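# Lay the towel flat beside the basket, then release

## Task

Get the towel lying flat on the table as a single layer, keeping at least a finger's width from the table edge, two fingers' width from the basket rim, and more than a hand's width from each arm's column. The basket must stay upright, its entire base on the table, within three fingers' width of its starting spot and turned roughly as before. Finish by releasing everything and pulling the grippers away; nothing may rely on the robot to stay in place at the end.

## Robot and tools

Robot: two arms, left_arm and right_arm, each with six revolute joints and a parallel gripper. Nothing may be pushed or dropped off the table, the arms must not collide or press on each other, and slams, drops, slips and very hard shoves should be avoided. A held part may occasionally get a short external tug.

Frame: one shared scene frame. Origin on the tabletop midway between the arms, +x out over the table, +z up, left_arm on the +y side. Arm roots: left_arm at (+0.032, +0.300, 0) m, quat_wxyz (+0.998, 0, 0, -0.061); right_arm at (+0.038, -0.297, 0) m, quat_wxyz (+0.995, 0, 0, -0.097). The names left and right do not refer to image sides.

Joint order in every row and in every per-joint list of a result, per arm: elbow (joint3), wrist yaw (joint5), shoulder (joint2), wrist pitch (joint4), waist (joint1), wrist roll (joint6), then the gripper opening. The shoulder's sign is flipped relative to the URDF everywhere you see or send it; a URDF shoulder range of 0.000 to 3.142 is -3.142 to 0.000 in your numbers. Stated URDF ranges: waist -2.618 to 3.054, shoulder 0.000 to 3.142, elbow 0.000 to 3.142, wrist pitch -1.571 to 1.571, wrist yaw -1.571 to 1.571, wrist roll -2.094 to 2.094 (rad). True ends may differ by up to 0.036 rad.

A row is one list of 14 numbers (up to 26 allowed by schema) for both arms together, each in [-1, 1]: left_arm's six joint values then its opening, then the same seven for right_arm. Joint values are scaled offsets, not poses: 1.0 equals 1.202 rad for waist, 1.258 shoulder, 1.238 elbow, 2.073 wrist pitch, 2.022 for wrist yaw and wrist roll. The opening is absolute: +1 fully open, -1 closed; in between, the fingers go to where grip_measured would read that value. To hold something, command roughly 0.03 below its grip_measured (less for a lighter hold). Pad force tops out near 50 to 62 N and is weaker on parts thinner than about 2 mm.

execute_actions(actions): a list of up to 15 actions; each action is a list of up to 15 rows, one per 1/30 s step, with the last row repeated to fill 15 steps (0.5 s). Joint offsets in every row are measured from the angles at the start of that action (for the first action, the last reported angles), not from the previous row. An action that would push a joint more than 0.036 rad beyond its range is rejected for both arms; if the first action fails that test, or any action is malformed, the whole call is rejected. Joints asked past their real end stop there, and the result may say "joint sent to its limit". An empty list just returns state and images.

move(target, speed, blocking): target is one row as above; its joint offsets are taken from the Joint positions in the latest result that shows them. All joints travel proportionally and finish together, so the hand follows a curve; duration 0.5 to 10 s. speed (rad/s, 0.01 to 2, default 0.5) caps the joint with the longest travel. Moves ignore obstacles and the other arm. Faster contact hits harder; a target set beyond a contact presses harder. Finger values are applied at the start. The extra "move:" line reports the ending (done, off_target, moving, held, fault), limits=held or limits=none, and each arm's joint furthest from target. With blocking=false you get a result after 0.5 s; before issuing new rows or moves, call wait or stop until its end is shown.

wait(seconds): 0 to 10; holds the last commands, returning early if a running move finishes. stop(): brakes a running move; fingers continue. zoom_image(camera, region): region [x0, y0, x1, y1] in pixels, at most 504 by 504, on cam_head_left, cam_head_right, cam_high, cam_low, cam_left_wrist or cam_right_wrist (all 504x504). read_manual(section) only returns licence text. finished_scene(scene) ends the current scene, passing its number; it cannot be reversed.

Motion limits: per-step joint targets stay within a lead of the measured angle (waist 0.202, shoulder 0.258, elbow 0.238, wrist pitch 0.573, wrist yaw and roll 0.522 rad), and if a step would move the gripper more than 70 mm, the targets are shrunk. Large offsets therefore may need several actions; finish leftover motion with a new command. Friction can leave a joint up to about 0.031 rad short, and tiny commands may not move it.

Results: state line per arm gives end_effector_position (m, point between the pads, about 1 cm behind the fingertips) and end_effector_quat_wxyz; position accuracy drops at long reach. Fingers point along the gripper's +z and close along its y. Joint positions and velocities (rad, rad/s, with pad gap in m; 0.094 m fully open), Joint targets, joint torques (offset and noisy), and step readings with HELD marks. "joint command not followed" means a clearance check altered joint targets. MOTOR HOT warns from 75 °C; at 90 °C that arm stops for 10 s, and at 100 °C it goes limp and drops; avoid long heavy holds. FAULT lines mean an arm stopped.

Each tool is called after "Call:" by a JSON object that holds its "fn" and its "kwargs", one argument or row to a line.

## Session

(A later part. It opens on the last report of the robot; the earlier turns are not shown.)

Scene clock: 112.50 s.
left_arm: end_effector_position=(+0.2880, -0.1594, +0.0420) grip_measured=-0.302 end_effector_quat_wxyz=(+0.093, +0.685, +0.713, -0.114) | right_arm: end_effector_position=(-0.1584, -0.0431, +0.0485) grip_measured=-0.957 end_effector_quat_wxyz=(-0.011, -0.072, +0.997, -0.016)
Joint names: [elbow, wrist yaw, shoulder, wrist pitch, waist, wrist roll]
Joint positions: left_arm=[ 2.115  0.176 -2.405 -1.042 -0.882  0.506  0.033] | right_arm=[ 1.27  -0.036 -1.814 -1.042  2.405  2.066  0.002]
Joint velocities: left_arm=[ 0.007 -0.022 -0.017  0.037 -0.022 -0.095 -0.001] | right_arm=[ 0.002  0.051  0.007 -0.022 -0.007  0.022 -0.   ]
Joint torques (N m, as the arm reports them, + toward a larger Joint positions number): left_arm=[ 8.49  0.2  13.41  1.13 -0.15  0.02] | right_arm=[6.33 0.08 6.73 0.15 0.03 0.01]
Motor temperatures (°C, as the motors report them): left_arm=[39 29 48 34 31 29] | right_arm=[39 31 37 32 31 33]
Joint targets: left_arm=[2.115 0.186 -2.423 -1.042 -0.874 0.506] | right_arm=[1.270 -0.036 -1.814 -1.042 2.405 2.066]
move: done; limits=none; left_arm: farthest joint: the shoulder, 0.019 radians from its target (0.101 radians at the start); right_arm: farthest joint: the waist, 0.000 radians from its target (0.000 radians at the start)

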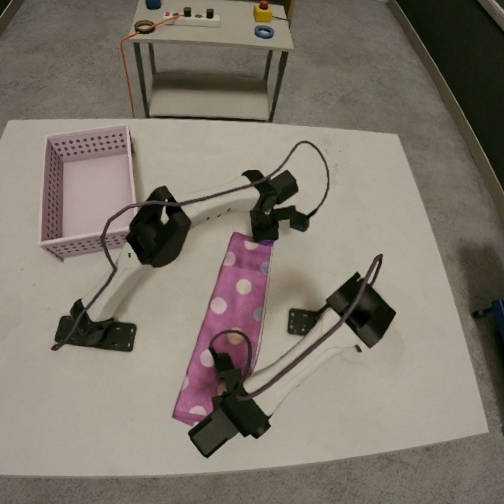

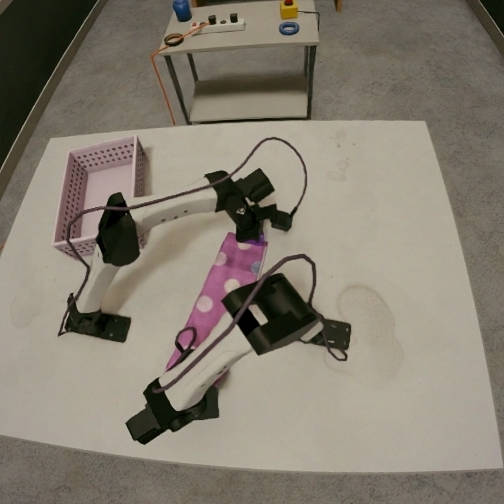

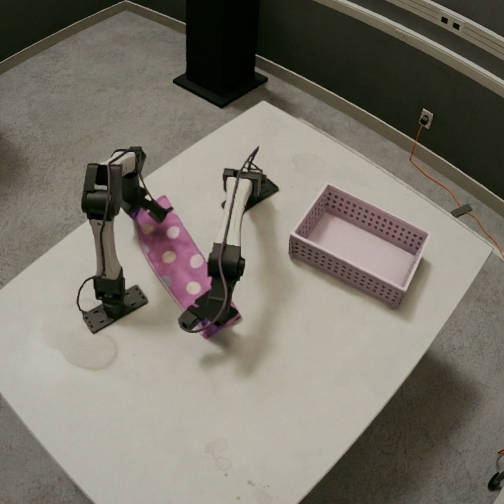

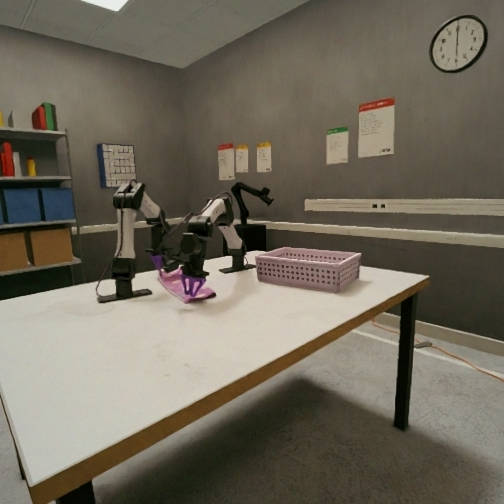

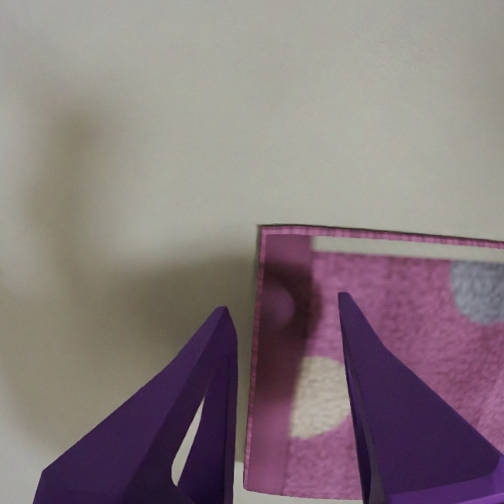

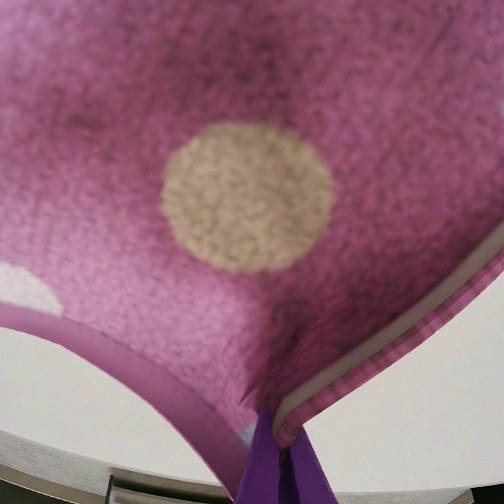

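Call:
{"fn": "execute_actions", "kwargs": {
  "actions": [
    [[0,0,-0.02,0.015,-0.016,0,-0.3,0,0,0,0,0,0,-1]],
    [[0,0,-0.035,0,0,0,-0.3,0,0,0,0,0,0,-1]],
    [[0,0,-0.04,0,0,0,-0.3,0,0,0,0,0,0,-1]],
    [[0,0,-0.05,0,0,0,-0.3,0,0,0,0,0,0,-1]]
  ]
}}

Call:
{"fn": "execute_actions", "kwargs": {
  "actions": [
    [[0,0,-0.05,0,0,0,-0.6,0,0,0,0,0,0,-1]],
    [[0,0,-0.05,0,0,0,-0.8,0,0,0,0,0,0,-1]],
    [[0,0,-0.05,0,0,0,-1,0,0,0,0,0,0,-1]]
  ]
}}

Scene clock: 119.83 s.
left_arm: end_effector_position=(+0.2837, -0.1680, +0.0208) grip_measured=-0.301 end_effector_quat_wxyz=(+0.087, +0.689, +0.709, -0.122) | right_arm: end_effector_position=(-0.1584, -0.0431, +0.0485) grip_measured=-0.957 end_effector_quat_wxyz=(-0.011, -0.072, +0.997, -0.016)
Joint names: [elbow, wrist yaw, shoulder, wrist pitch, waist, wrist roll]
Joint positions: left_arm=[ 2.115  0.193 -2.452 -1.003 -0.892  0.506  0.033] | right_arm=[ 1.27  -0.036 -1.814 -1.042  2.405  2.066  0.002]
Joint velocities: left_arm=[-0.012  0.051  0.002 -0.095 -0.022 -0.022  0.001] | right_arm=[-0.007  0.037  0.007  0.007  0.002 -0.051 -0.   ]
Joint torques (N m, as the arm reports them, + toward a larger Joint positions number): left_arm=[ 8.44  0.03 10.49  1.01 -0.7   0.03] | right_arm=[6.32 0.08 6.72 0.16 0.03 0.  ]
Motor temperatures (°C, as the motors report them): left_arm=[39 29 50 34 31 29] | right_arm=[39 31 38 32 31 33]
Joint targets: left_arm=[2.115 0.182 -2.510 -1.012 -0.892 0.506] | right_arm=[1.270 -0.036 -1.814 -1.042 2.405 2.066]
Step readings (joint positions; steps 1 to 15: 1st action; 16 to 30: 2nd action; 31 to 45: 3rd action; 46 to 60: 4th action):
0: left_arm=[2.115 0.176 -2.405 -1.042 -0.882 0.506] | right_arm=[1.270 -0.036 -1.814 -1.042 2.405 2.066]
1: left_arm=[2.115 0.176 -2.405 -1.041 -0.883 0.506] | right_arm=[1.270 -0.036 -1.814 -1.042 2.405 2.066]
2: left_arm=[2.115 0.176 -2.405 -1.037 -0.883 0.506] | right_arm=[1.270 -0.036 -1.814 -1.042 2.405 2.066]
4: left_arm=[2.115 0.176 -2.405 -1.030 -0.887 0.506] | right_arm=[1.270 -0.036 -1.814 -1.042 2.405 2.066]
8: left_arm=[2.115 0.176 -2.405 -1.024 -0.891 0.506] | right_arm=[1.270 -0.036 -1.814 -1.042 2.405 2.066]
15: left_arm=[2.115 0.176 -2.405 -1.021 -0.892 0.506] | right_arm=[1.270 -0.036 -1.814 -1.042 2.405 2.066]
16: left_arm=[2.115 0.176 -2.407 -1.021 -0.892 0.506] | right_arm=[1.270 -0.036 -1.814 -1.042 2.405 2.066]
17: left_arm=[2.115 0.176 -2.409 -1.020 -0.892 0.506] | right_arm=[1.270 -0.036 -1.814 -1.042 2.405 2.066]
19: left_arm=[2.115 0.176 -2.417 -1.020 -0.892 0.506] | right_arm=[1.270 -0.036 -1.814 -1.042 2.405 2.066]
23: left_arm=[2.115 0.176 -2.432 -1.020 -0.892 0.506] | right_arm=[1.270 -0.036 -1.814 -1.042 2.405 2.066]
30: left_arm=[2.115 0.176 -2.433 -1.020 -0.892 0.506] | right_arm=[1.270 -0.036 -1.814 -1.042 2.405 2.066]
31: left_arm=[2.115 0.176 -2.435 -1.020 -0.892 0.506] | right_arm=[1.270 -0.036 -1.814 -1.042 2.405 2.066]
32: left_arm=[2.115 0.176 -2.437 -1.018 -0.892 0.506] | right_arm=[1.270 -0.036 -1.814 -1.042 2.405 2.066]
34: left_arm=[2.115 0.178 -2.446 -1.016 -0.892 0.506] | right_arm=[1.270 -0.036 -1.814 -1.042 2.405 2.066]
38: left_arm=[2.115 0.182 -2.448 -1.012 -0.892 0.506] | right_arm=[1.270 -0.036 -1.814 -1.042 2.405 2.066]
45: left_arm=[2.115 0.182 -2.448 -1.012 -0.892 0.506] | right_arm=[1.270 -0.036 -1.814 -1.042 2.405 2.066]
46: left_arm=[2.115 0.183 -2.448 -1.011 -0.892 0.506] | right_arm=[1.270 -0.036 -1.814 -1.042 2.405 2.066]
47: left_arm=[2.115 0.184 -2.450 -1.010 -0.892 0.506] | right_arm=[1.270 -0.036 -1.814 -1.042 2.405 2.066]
49: left_arm=[2.115 0.188 -2.451 -1.008 -0.892 0.506] | right_arm=[1.270 -0.036 -1.814 -1.042 2.405 2.066]
53: left_arm=[2.115 0.192 -2.452 -1.004 -0.892 0.506] | right_arm=[1.270 -0.036 -1.814 -1.042 2.405 2.066]
60: Joint positions above

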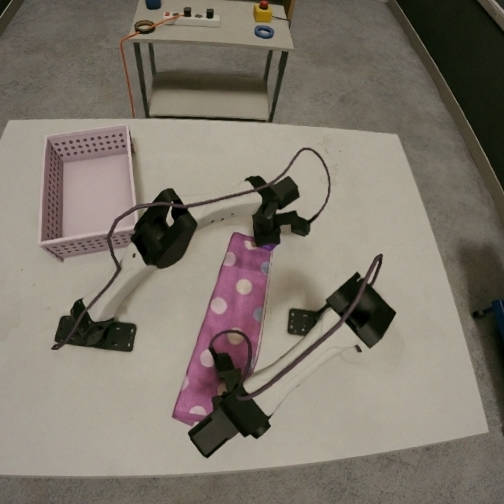

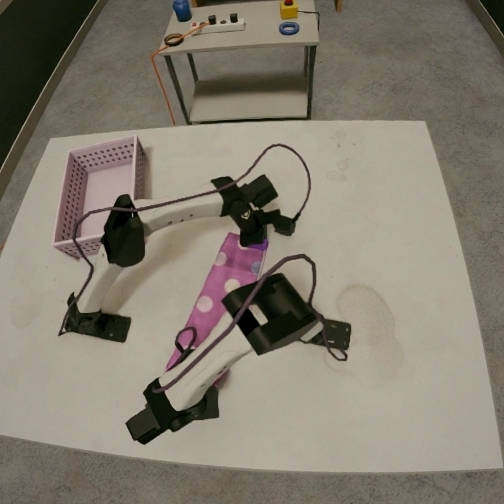

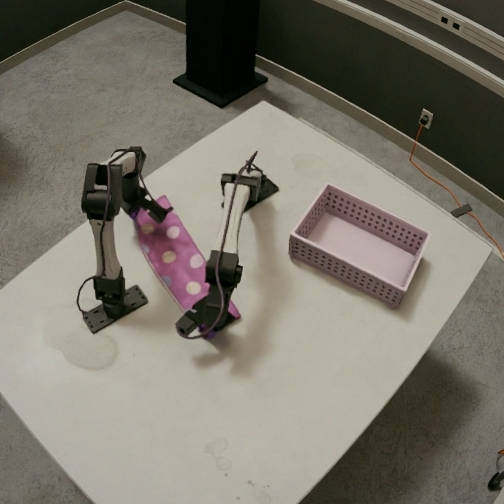

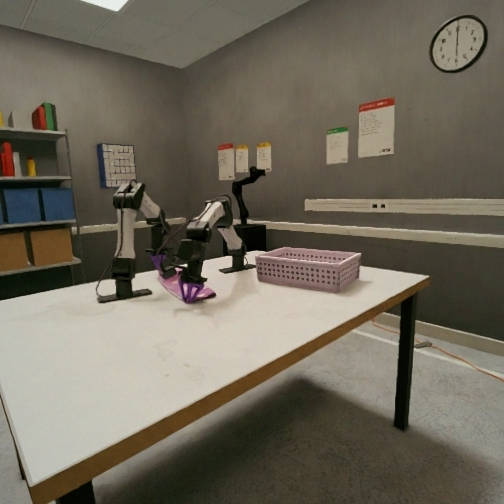

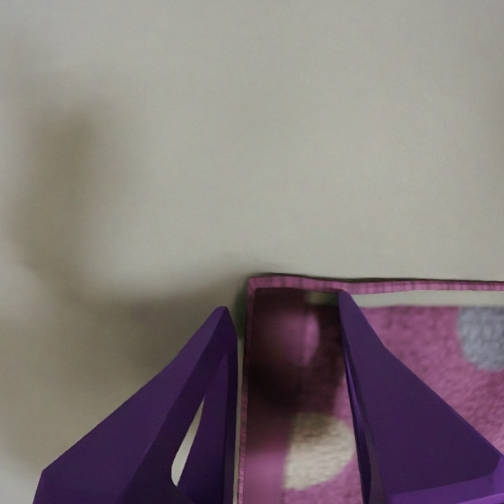

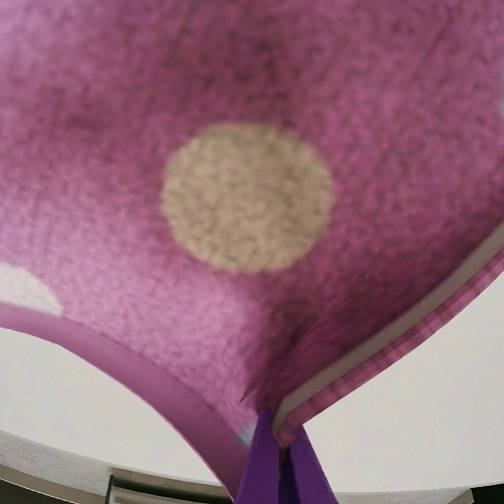

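Scene clock: 121.33 s.
left_arm: end_effector_position=(+0.2777, -0.1719, +0.0208) grip_measured=-0.964 end_effector_quat_wxyz=(+0.082, +0.690, +0.706, -0.140) | right_arm: end_effector_position=(-0.1584, -0.0431, +0.0485) grip_measured=-0.957 end_effector_quat_wxyz=(-0.011, -0.072, +0.997, -0.016)
Joint names: [elbow, wrist yaw, shoulder, wrist pitch, waist, wrist roll]
Joint positions: left_arm=[ 2.115  0.232 -2.455 -0.999 -0.893  0.506  0.002] | right_arm=[ 1.27  -0.036 -1.814 -1.042  2.405  2.066  0.002]
Joint velocities: left_arm=[ 0.007 -0.022 -0.002 -0.007  0.012 -0.022 -0.001] | right_arm=[-0.007  0.022  0.007 -0.007  0.002  0.022  0.   ]
Joint torques (N m, as the arm reports them, + toward a larger Joint positions number): left_arm=[ 8.43  0.12 10.11  1.07 -0.7   0.02] | right_arm=[6.33 0.08 6.72 0.16 0.03 0.  ]
Motor temperatures (°C, as the motors report them): left_arm=[39 29 50 34 31 29] | right_arm=[39 31 38 32 31 33]
Joint targets: left_arm=[2.115 0.230 -2.518 -1.003 -0.893 0.506] | right_arm=[1.270 -0.036 -1.814 -1.042 2.405 2.066]
Step readings (joint positions; steps 1 to 15: 1st action; 16 to 30: 2nd action; 31 to 45: 3rd action):
0: left_arm=[2.115 0.193 -2.452 -1.003 -0.892 0.506] | right_arm=[1.270 -0.036 -1.814 -1.042 2.405 2.066]
1: left_arm=[2.115 0.196 -2.453 -1.002 -0.892 0.506] | right_arm=[1.270 -0.036 -1.814 -1.042 2.405 2.066]
2: left_arm=[2.115 0.204 -2.454 -1.002 -0.892 0.506] | right_arm=[1.270 -0.036 -1.814 -1.042 2.405 2.066]
4: left_arm=[2.115 0.212 -2.454 -1.003 -0.893 0.506] | right_arm=[1.270 -0.036 -1.814 -1.042 2.405 2.066]
8: left_arm=[2.115 0.214 -2.454 -1.003 -0.893 0.506] | right_arm=[1.270 -0.036 -1.814 -1.042 2.405 2.066]
15: left_arm=[2.115 0.214 -2.454 -1.003 -0.893 0.506] | right_arm=[1.270 -0.036 -1.814 -1.042 2.405 2.066]
16: left_arm=[2.115 0.218 -2.454 -1.003 -0.893 0.506] | right_arm=[1.270 -0.036 -1.814 -1.042 2.405 2.066]
17: left_arm=[2.115 0.224 -2.454 -1.003 -0.893 0.506] | right_arm=[1.270 -0.036 -1.814 -1.042 2.405 2.066]
19: left_arm=[2.115 0.229 -2.455 -1.003 -0.893 0.506] | right_arm=[1.270 -0.036 -1.814 -1.042 2.405 2.066]
23: left_arm=[2.115 0.230 -2.455 -1.003 -0.893 0.506] | right_arm=[1.270 -0.036 -1.814 -1.042 2.405 2.066]
30: left_arm=[2.115 0.230 -2.455 -1.003 -0.893 0.506] | right_arm=[1.270 -0.036 -1.814 -1.042 2.405 2.066]
31: left_arm=[2.115 0.232 -2.455 -1.003 -0.893 0.506] | right_arm=[1.270 -0.036 -1.814 -1.042 2.405 2.066]
32: left_arm=[2.115 0.232 -2.455 -1.000 -0.893 0.506] | right_arm=[1.270 -0.036 -1.814 -1.042 2.405 2.066]
34: left_arm=[2.115 0.232 -2.455 -0.999 -0.893 0.506] | right_arm=[1.270 -0.036 -1.814 -1.042 2.405 2.066]
38: left_arm=[2.115 0.232 -2.455 -0.999 -0.893 0.506] | right_arm=[1.270 -0.036 -1.814 -1.042 2.405 2.066]
45: Joint positions above

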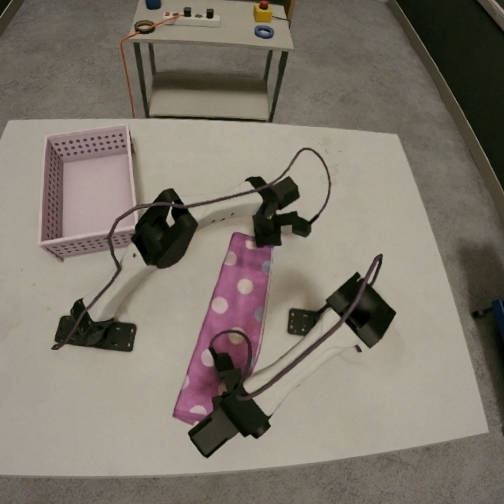

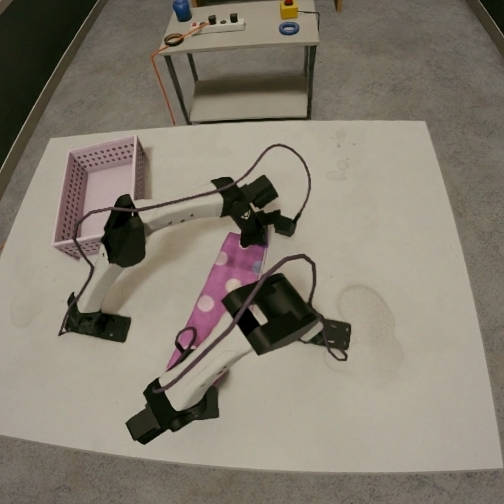

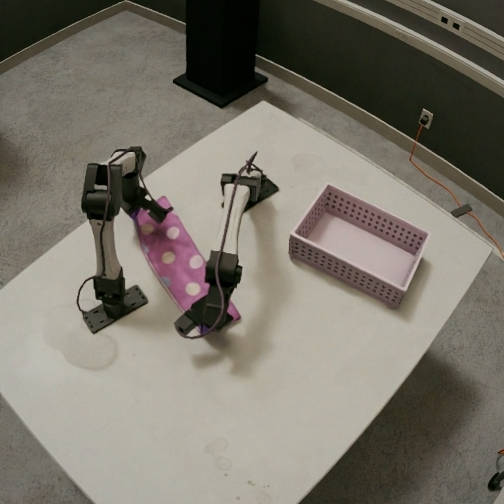

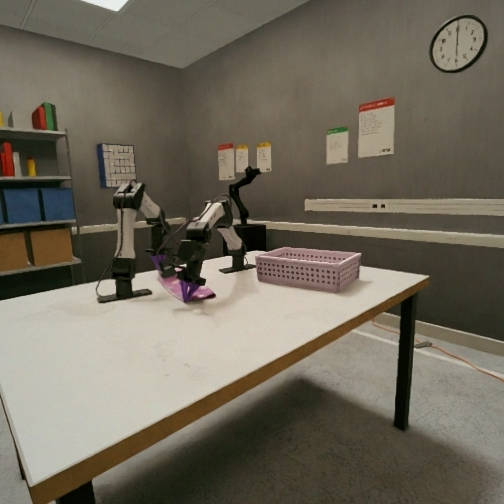

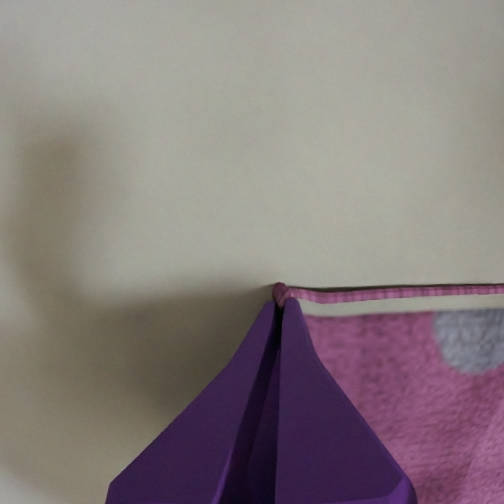

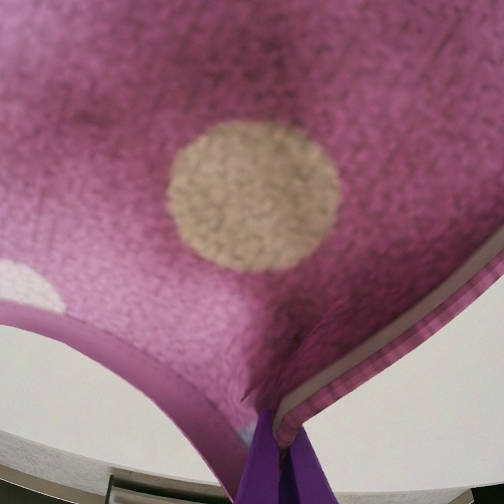

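Call:
{"fn": "move", "kwargs": {
  "target": [-0.26,-0.115,0.665,-0.18,0.18,0,-1, 0.49,0,0.08,-0.1,-0.085,-0.08,-1],
  "speed": 0.25
}}

Scene clock: 135.37 s.
left_arm: end_effector_position=(+0.2755, +0.0389, +0.2563) grip_measured=-0.964 end_effector_quat_wxyz=(+0.192, +0.601, +0.775, -0.037) | right_arm: end_effector_position=(-0.1756, +0.0483, +0.2424) grip_measured=-0.957 end_effector_quat_wxyz=(-0.104, -0.103, +0.969, +0.198)
Joint names: [elbow, wrist yaw, shoulder, wrist pitch, waist, wrist roll]
Joint positions: left_arm=[ 1.819  0.015 -1.624 -1.373 -0.69   0.506  0.002] | right_arm=[ 1.856 -0.019 -1.733 -1.242  2.311  1.91   0.002]
Joint velocities: left_arm=[ 0.002 -0.022  0.022 -0.051 -0.017  0.007  0.001] | right_arm=[-0.007  0.066 -0.002  0.022  0.002 -0.037 -0.   ]
Joint torques (N m, as the arm reports them, + toward a larger Joint positions number): left_arm=[ 6.1  -0.09  7.96  1.49  0.21  0.  ] | right_arm=[ 8.53 -0.09  7.89  1.13 -0.6  -0.1 ]
Motor temperatures (°C, as the motors report them): left_arm=[39 29 50 34 31 29] | right_arm=[40 31 40 32 31 33]
Joint targets: left_arm=[1.793 -0.000 -1.619 -1.373 -0.677 0.506] | right_arm=[1.877 -0.036 -1.713 -1.249 2.302 1.904]
move: off_target (left_arm, right_arm); limits=none; left_arm: farthest joint: the elbow, 0.026 radians from its target (0.322 radians at the start); right_arm: farthest joint: the elbow, 0.021 radians from its target (0.606 radians at the start)

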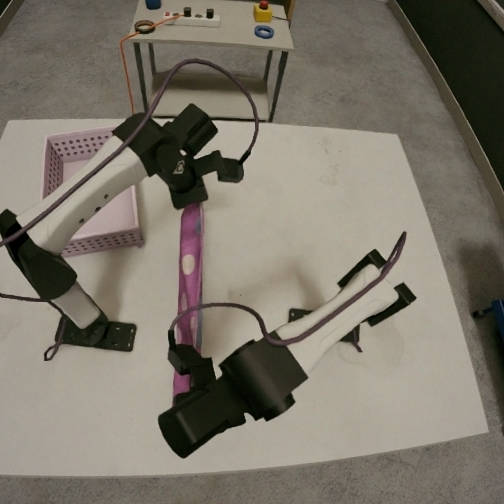

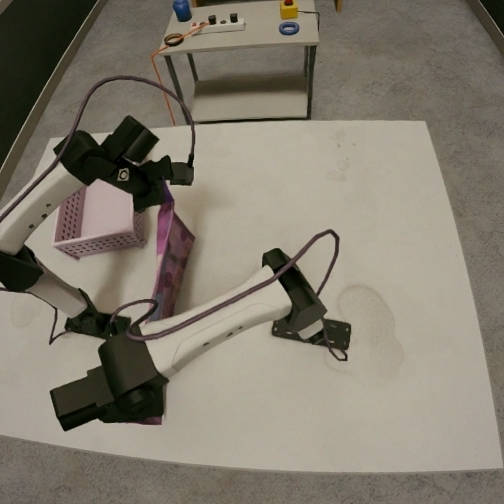

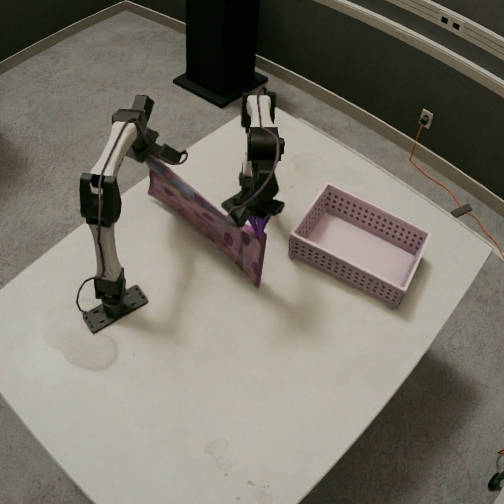

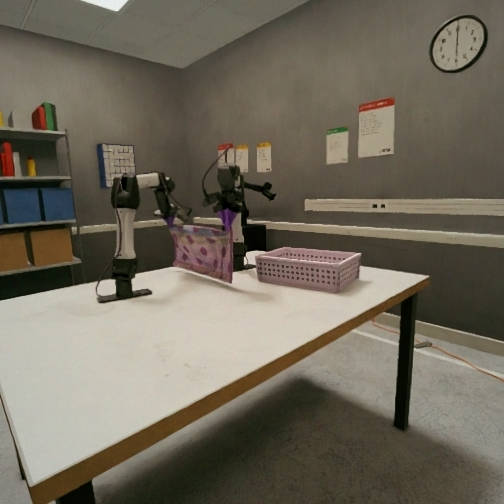

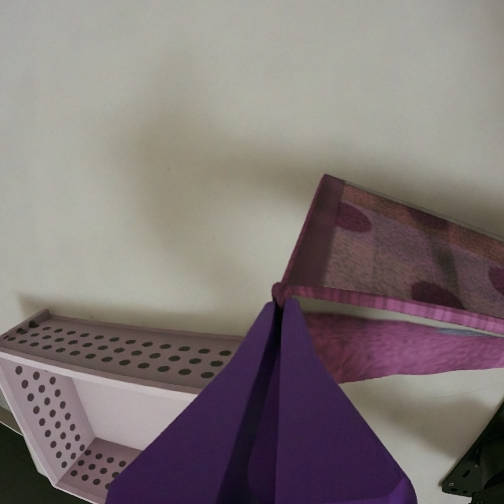

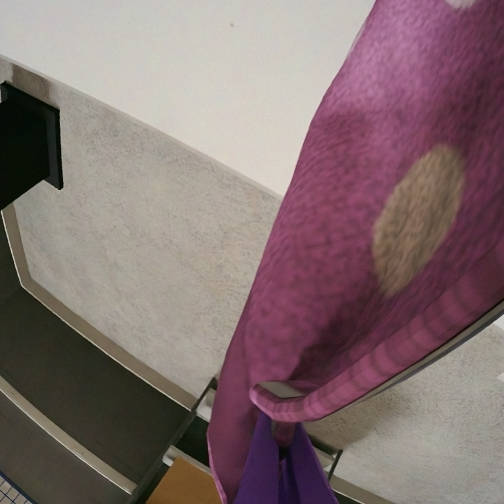

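Call:
{"fn": "move", "kwargs": {
  "target": [-0.28,-0.007,0.195,0.03,0.175,0.09,-1, -0.03,0,-0.09,0.15,-0.075,0,-1],
  "speed": 0.25
}}

Scene clock: 147.13 s.
left_arm: end_effector_position=(+0.2707, +0.1292, +0.2271) grip_measured=-0.964 end_effector_quat_wxyz=(+0.172, +0.594, +0.785, +0.000) | right_arm: end_effector_position=(-0.1775, +0.1262, +0.2280) grip_measured=-0.957 end_effector_quat_wxyz=(-0.126, -0.063, +0.951, +0.275)
Joint names: [elbow, wrist yaw, shoulder, wrist pitch, waist, wrist roll]
Joint positions: left_arm=[ 1.496  0.011 -1.392 -1.33  -0.491  0.681  0.002] | right_arm=[ 1.834 -0.017 -1.832 -0.959  2.23   1.91   0.002]
Joint velocities: left_arm=[ 0.002  0.095 -0.012 -0.022  0.002  0.007 -0.   ] | right_arm=[ 0.002  0.007 -0.007  0.051 -0.007 -0.037 -0.   ]
Joint torques (N m, as the arm reports them, + toward a larger Joint positions number): left_arm=[ 6.38 -0.05  6.31  1.59  0.12  0.05] | right_arm=[ 6.33  0.06  6.95  1.81 -0.56 -0.04]
Motor temperatures (°C, as the motors report them): left_arm=[39 29 48 35 31 29] | right_arm=[41 31 41 34 31 33]
Joint targets: left_arm=[1.472 0.001 -1.379 -1.310 -0.479 0.687] | right_arm=[1.819 -0.019 -1.846 -0.931 2.221 1.910]
move: off_target (left_arm, right_arm); limits=none; left_arm: farthest joint: the elbow, 0.024 radians from its target (0.347 radians at the start); right_arm: farthest joint: the wrist pitch, 0.028 radians from its target (0.312 radians at the start)

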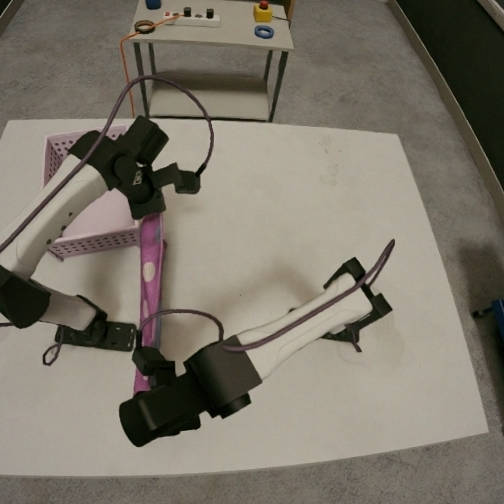

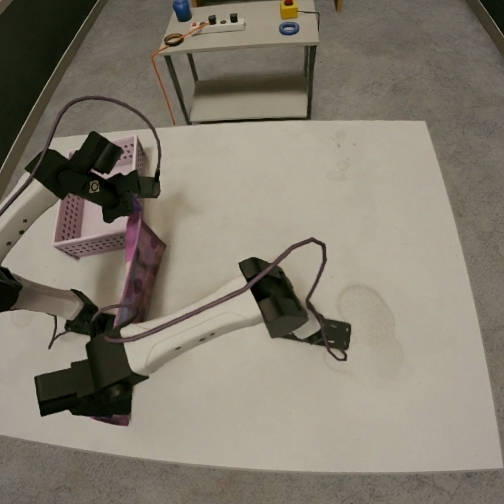

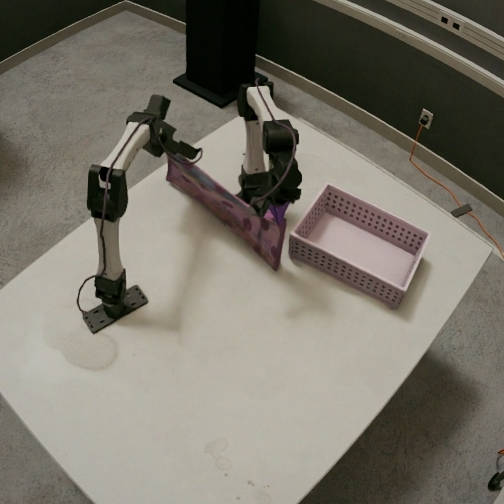

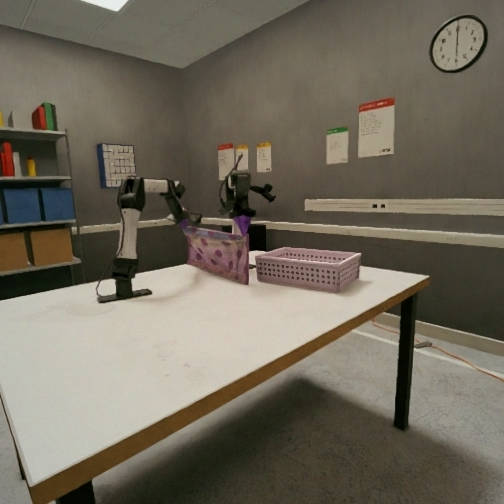

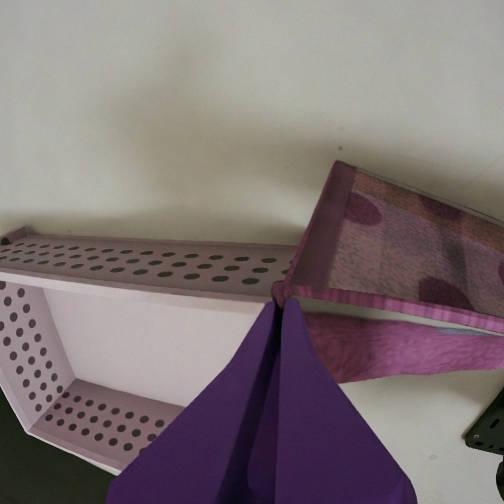

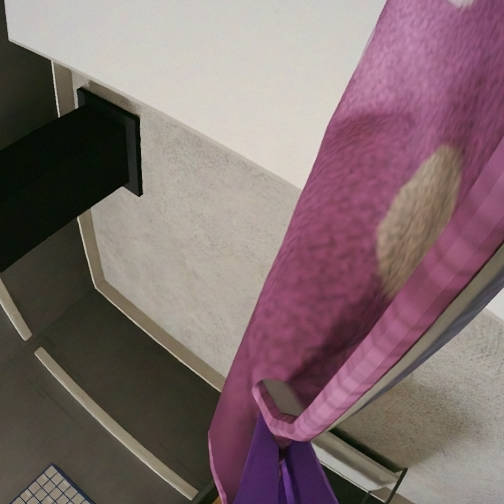

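Call:
{"fn": "move", "kwargs": {
  "target": [-0.075,0,-0.16,0.145,-0.192,-0.09,-1, -0.158,0,0.058,-0.11,0.1,0.04,-1],
  "speed": 0.25
}}

Scene clock: 155.10 s.
left_arm: end_effector_position=(+0.2732, +0.0296, +0.1695) grip_measured=-0.964 end_effector_quat_wxyz=(+0.180, +0.612, +0.769, -0.036) | right_arm: end_effector_position=(-0.1761, +0.0305, +0.1628) grip_measured=-0.957 end_effector_quat_wxyz=(-0.069, -0.081, +0.988, +0.114)
Joint names: [elbow, wrist yaw, shoulder, wrist pitch, waist, wrist roll]
Joint positions: left_arm=[ 1.424  0.011 -1.58  -1.046 -0.714  0.506  0.002] | right_arm=[ 1.655 -0.013 -1.782 -1.176  2.339  1.984  0.002]
Joint velocities: left_arm=[-0.017 -0.022  0.012 -0.022  0.007 -0.051 -0.   ] | right_arm=[-0.017  0.066  0.007 -0.066 -0.007  0.007 -0.002]
Joint torques (N m, as the arm reports them, + toward a larger Joint positions number): left_arm=[ 7.04  0.03  6.62  1.64 -1.29 -0.1 ] | right_arm=[5.84 0.05 8.63 0.68 0.82 0.03]
Motor temperatures (°C, as the motors report them): left_arm=[39 29 46 35 31 29] | right_arm=[40 31 42 35 31 33]
Joint targets: left_arm=[1.403 0.011 -1.593 -1.029 -0.722 0.499] | right_arm=[1.639 -0.017 -1.759 -1.187 2.350 1.990]
move: off_target (left_arm, right_arm); limits=none; left_arm: farthest joint: the elbow, 0.021 radians from its target (0.093 radians at the start); right_arm: farthest joint: the shoulder, 0.023 radians from its target (0.073 radians at the start)

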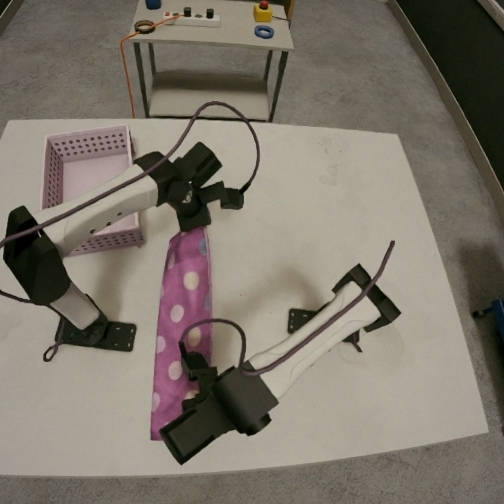

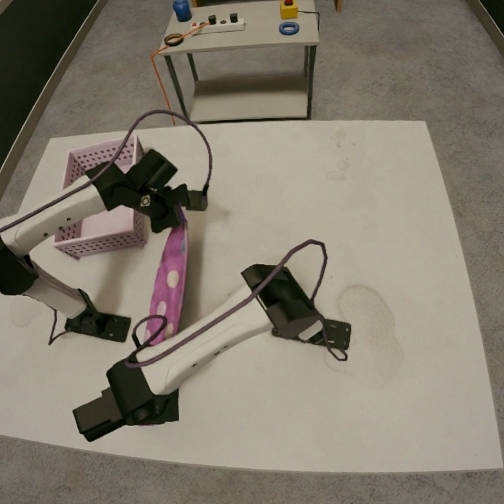

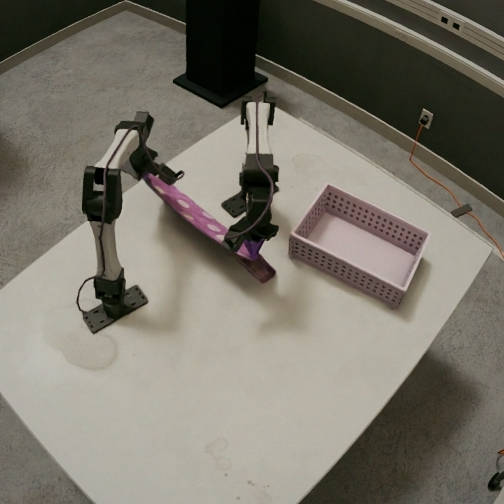

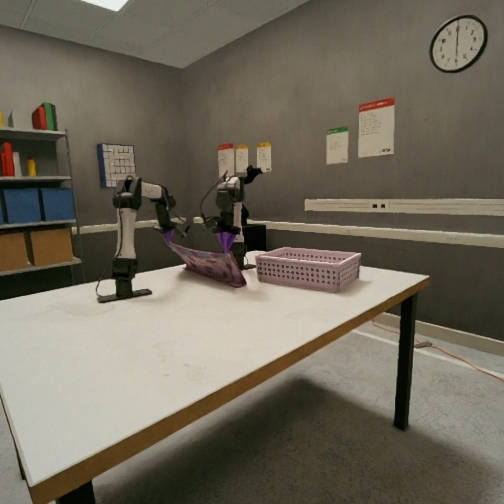

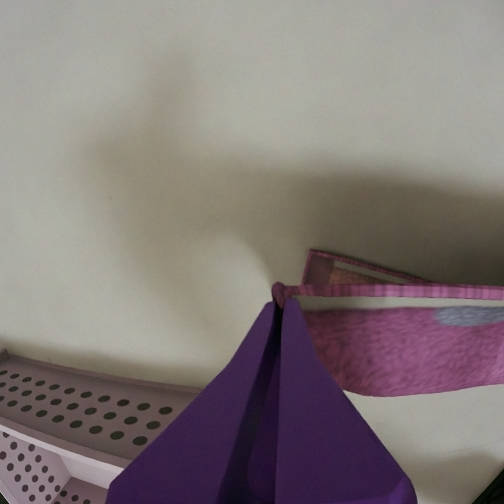

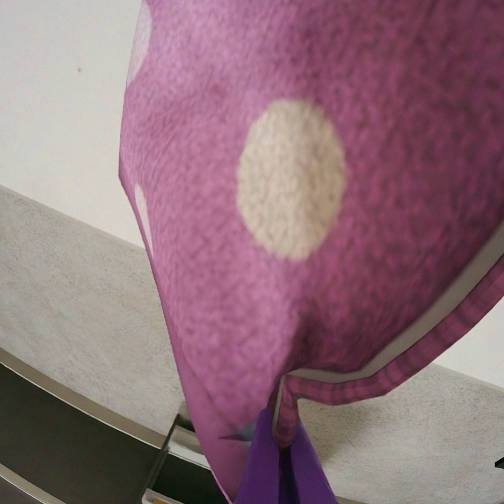

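Call:
{"fn": "move", "kwargs": {
  "target": [0.64,0,-0.33,-0.085,-0.18,-0.1,-1, -0.055,0,0.3,-0.15,0.258,0.045,-1],
  "speed": 0.35
}}

Scene clock: 167.93 s.
left_arm: end_effector_position=(+0.2712, -0.1207, +0.2624) grip_measured=-0.964 end_effector_quat_wxyz=(+0.262, +0.604, +0.745, -0.112) | right_arm: end_effector_position=(-0.1750, -0.1181, +0.2411) grip_measured=-0.957 end_effector_quat_wxyz=(-0.087, -0.185, +0.973, +0.105)
Joint names: [elbow, wrist yaw, shoulder, wrist pitch, waist, wrist roll]
Joint positions: left_arm=[ 2.197  0.022 -1.976 -1.216 -0.923  0.311  0.002] | right_arm=[ 1.604 -0.002 -1.423 -1.477  2.637  2.069  0.002]
Joint velocities: left_arm=[-0.007  0.022 -0.012 -0.022  0.002 -0.037 -0.   ] | right_arm=[-0.007 -0.022  0.002 -0.037 -0.017 -0.095 -0.002]
Joint torques (N m, as the arm reports them, + toward a larger Joint positions number): left_arm=[ 9.85 -0.08  9.7   1.83 -1.2  -0.06] | right_arm=[ 5.13 -0.02  4.84  0.71  0.82  0.04]
Motor temperatures (°C, as the motors report them): left_arm=[39 29 45 35 31 29] | right_arm=[40 31 43 34 31 33]
Joint targets: left_arm=[2.217 0.011 -1.995 -1.222 -0.930 0.304] | right_arm=[1.586 -0.013 -1.405 -1.487 2.649 2.075]
move: done; limits=none; left_arm: farthest joint: the shoulder, 0.019 radians from its target (0.415 radians at the start); right_arm: farthest joint: the shoulder, 0.019 radians from its target (0.378 radians at the start)

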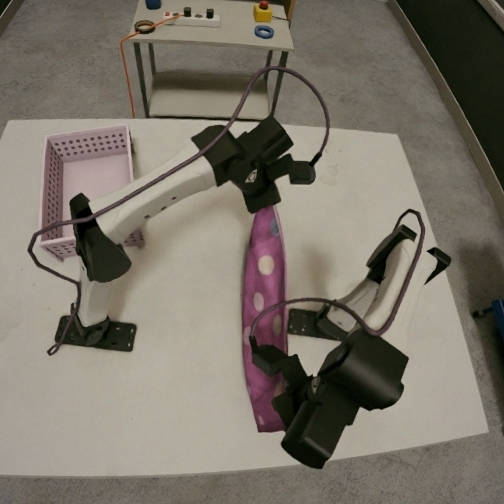

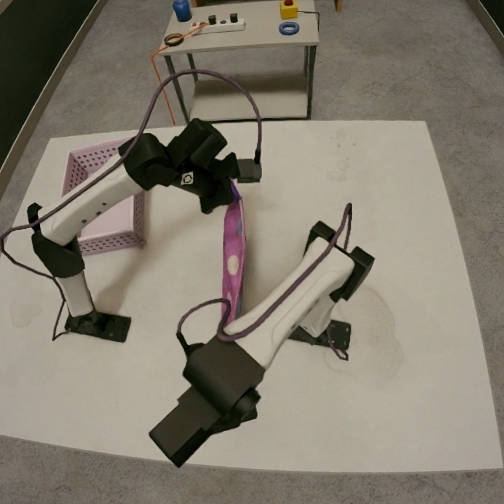

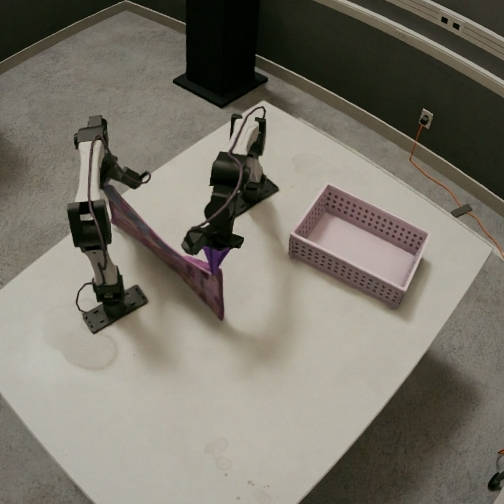

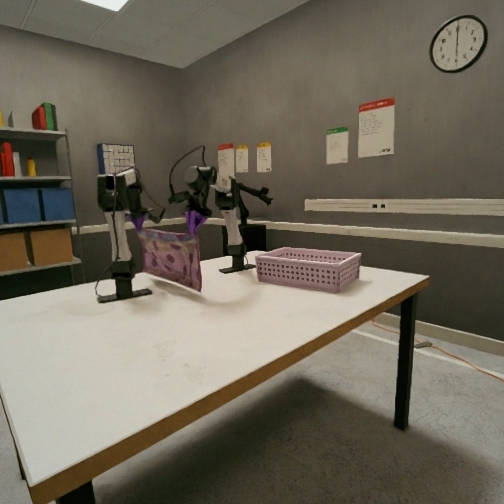

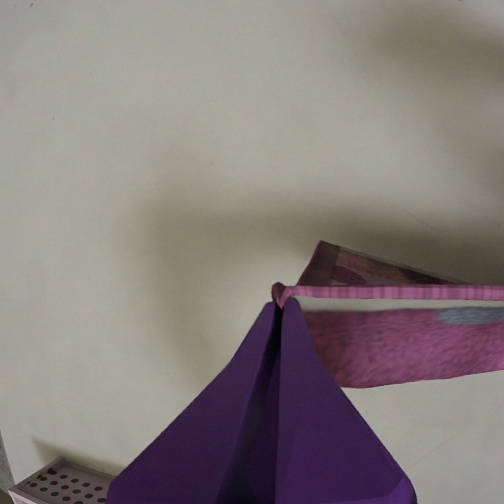

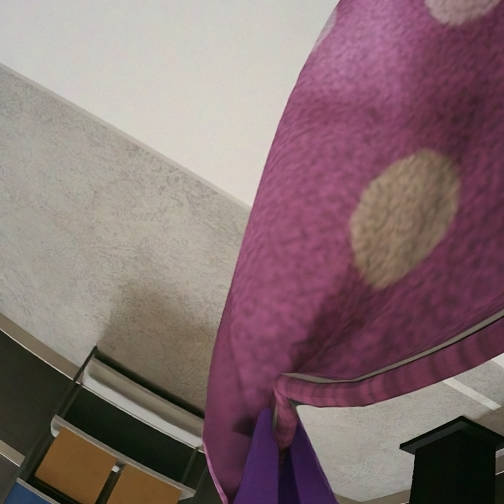

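Call:
{"fn": "move", "kwargs": {
  "target": [-0.82,-0.01,0.315,0.342,0.075,0,-1, -0.01,0,-0.295,0.05,-0.14,0,-1],
  "speed": 0.4
}}

Scene clock: 177.53 s.
left_arm: end_effector_position=(+0.2724, -0.0523, +0.1465) grip_measured=-0.964 end_effector_quat_wxyz=(+0.306, +0.565, +0.758, -0.110) | right_arm: end_effector_position=(-0.1760, -0.0502, +0.1421) grip_measured=-0.957 end_effector_quat_wxyz=(-0.001, -0.108, +0.994, -0.001)
Joint names: [elbow, wrist yaw, shoulder, wrist pitch, waist, wrist roll]
Joint positions: left_arm=[ 1.205  0.012 -1.592 -0.52  -0.844  0.31   0.002] | right_arm=[ 1.604 -0.002 -1.78  -1.395  2.479  2.069  0.002]
Joint velocities: left_arm=[ 0.002 -0.022 -0.002 -0.037 -0.007 -0.037 -0.001] | right_arm=[ 0.012  0.022  0.002  0.037 -0.022 -0.007  0.   ]
Joint torques (N m, as the arm reports them, + toward a larger Joint positions number): left_arm=[ 7.45 -0.07  9.26  2.21  0.13  0.  ] | right_arm=[ 5.62  0.1   5.72  0.44 -0.7   0.  ]
Motor temperatures (°C, as the motors report them): left_arm=[40 29 46 36 31 29] | right_arm=[40 31 42 34 31 33]
Joint targets: left_arm=[1.182 0.002 -1.579 -0.506 -0.833 0.311] | right_arm=[1.592 -0.002 -1.794 -1.374 2.469 2.069]
move: off_target (left_arm, right_arm); limits=none; left_arm: farthest joint: the elbow, 0.023 radians from its target (1.015 radians at the start); right_arm: farthest joint: the wrist pitch, 0.022 radians from its target (0.104 radians at the start)

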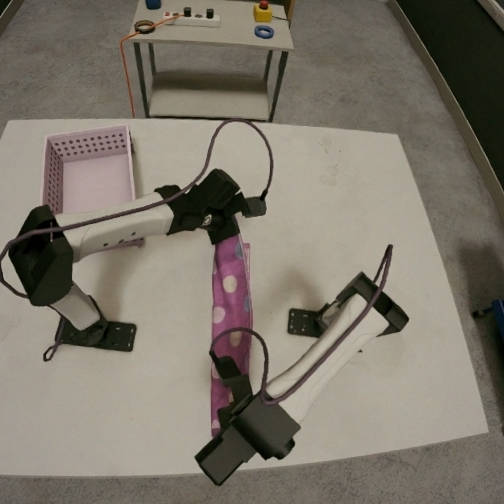

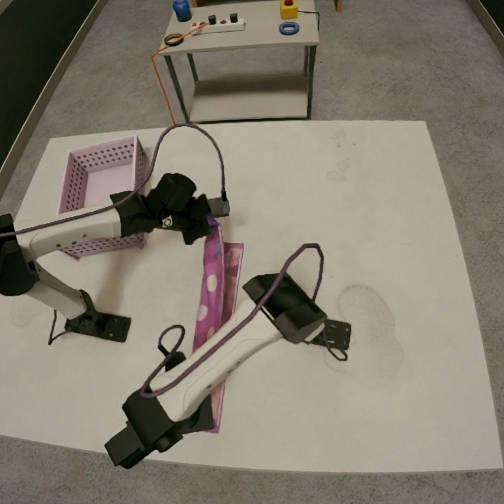

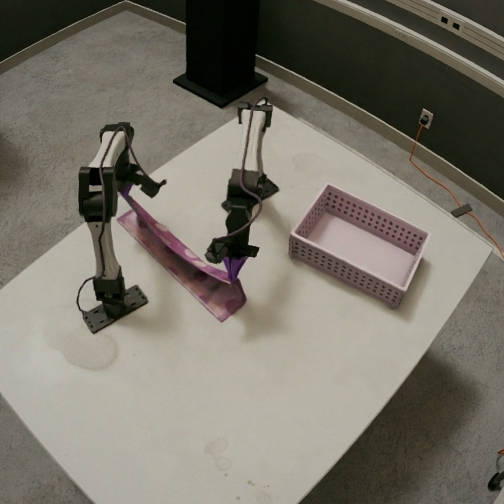

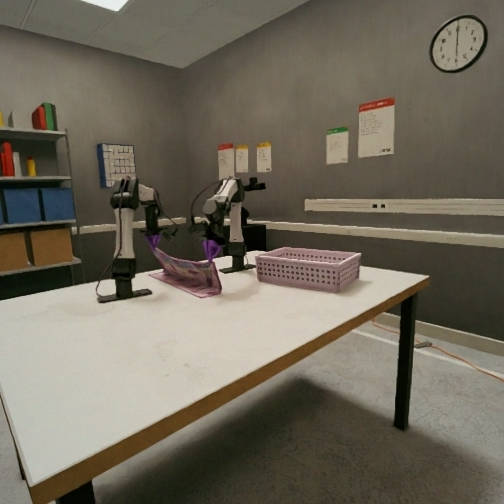

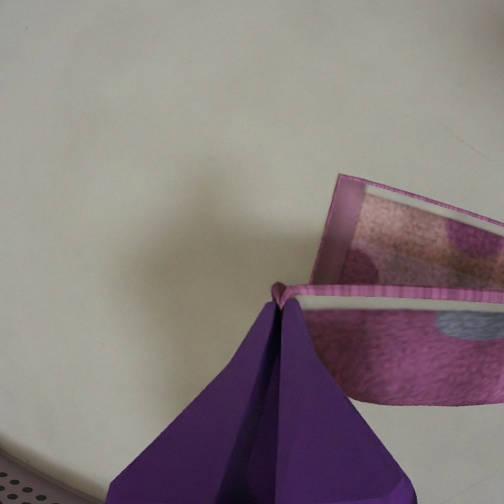

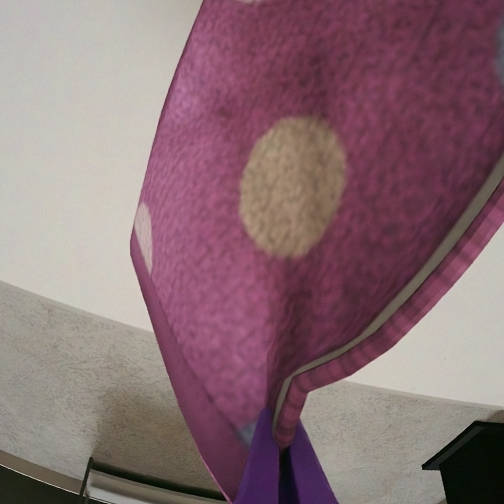

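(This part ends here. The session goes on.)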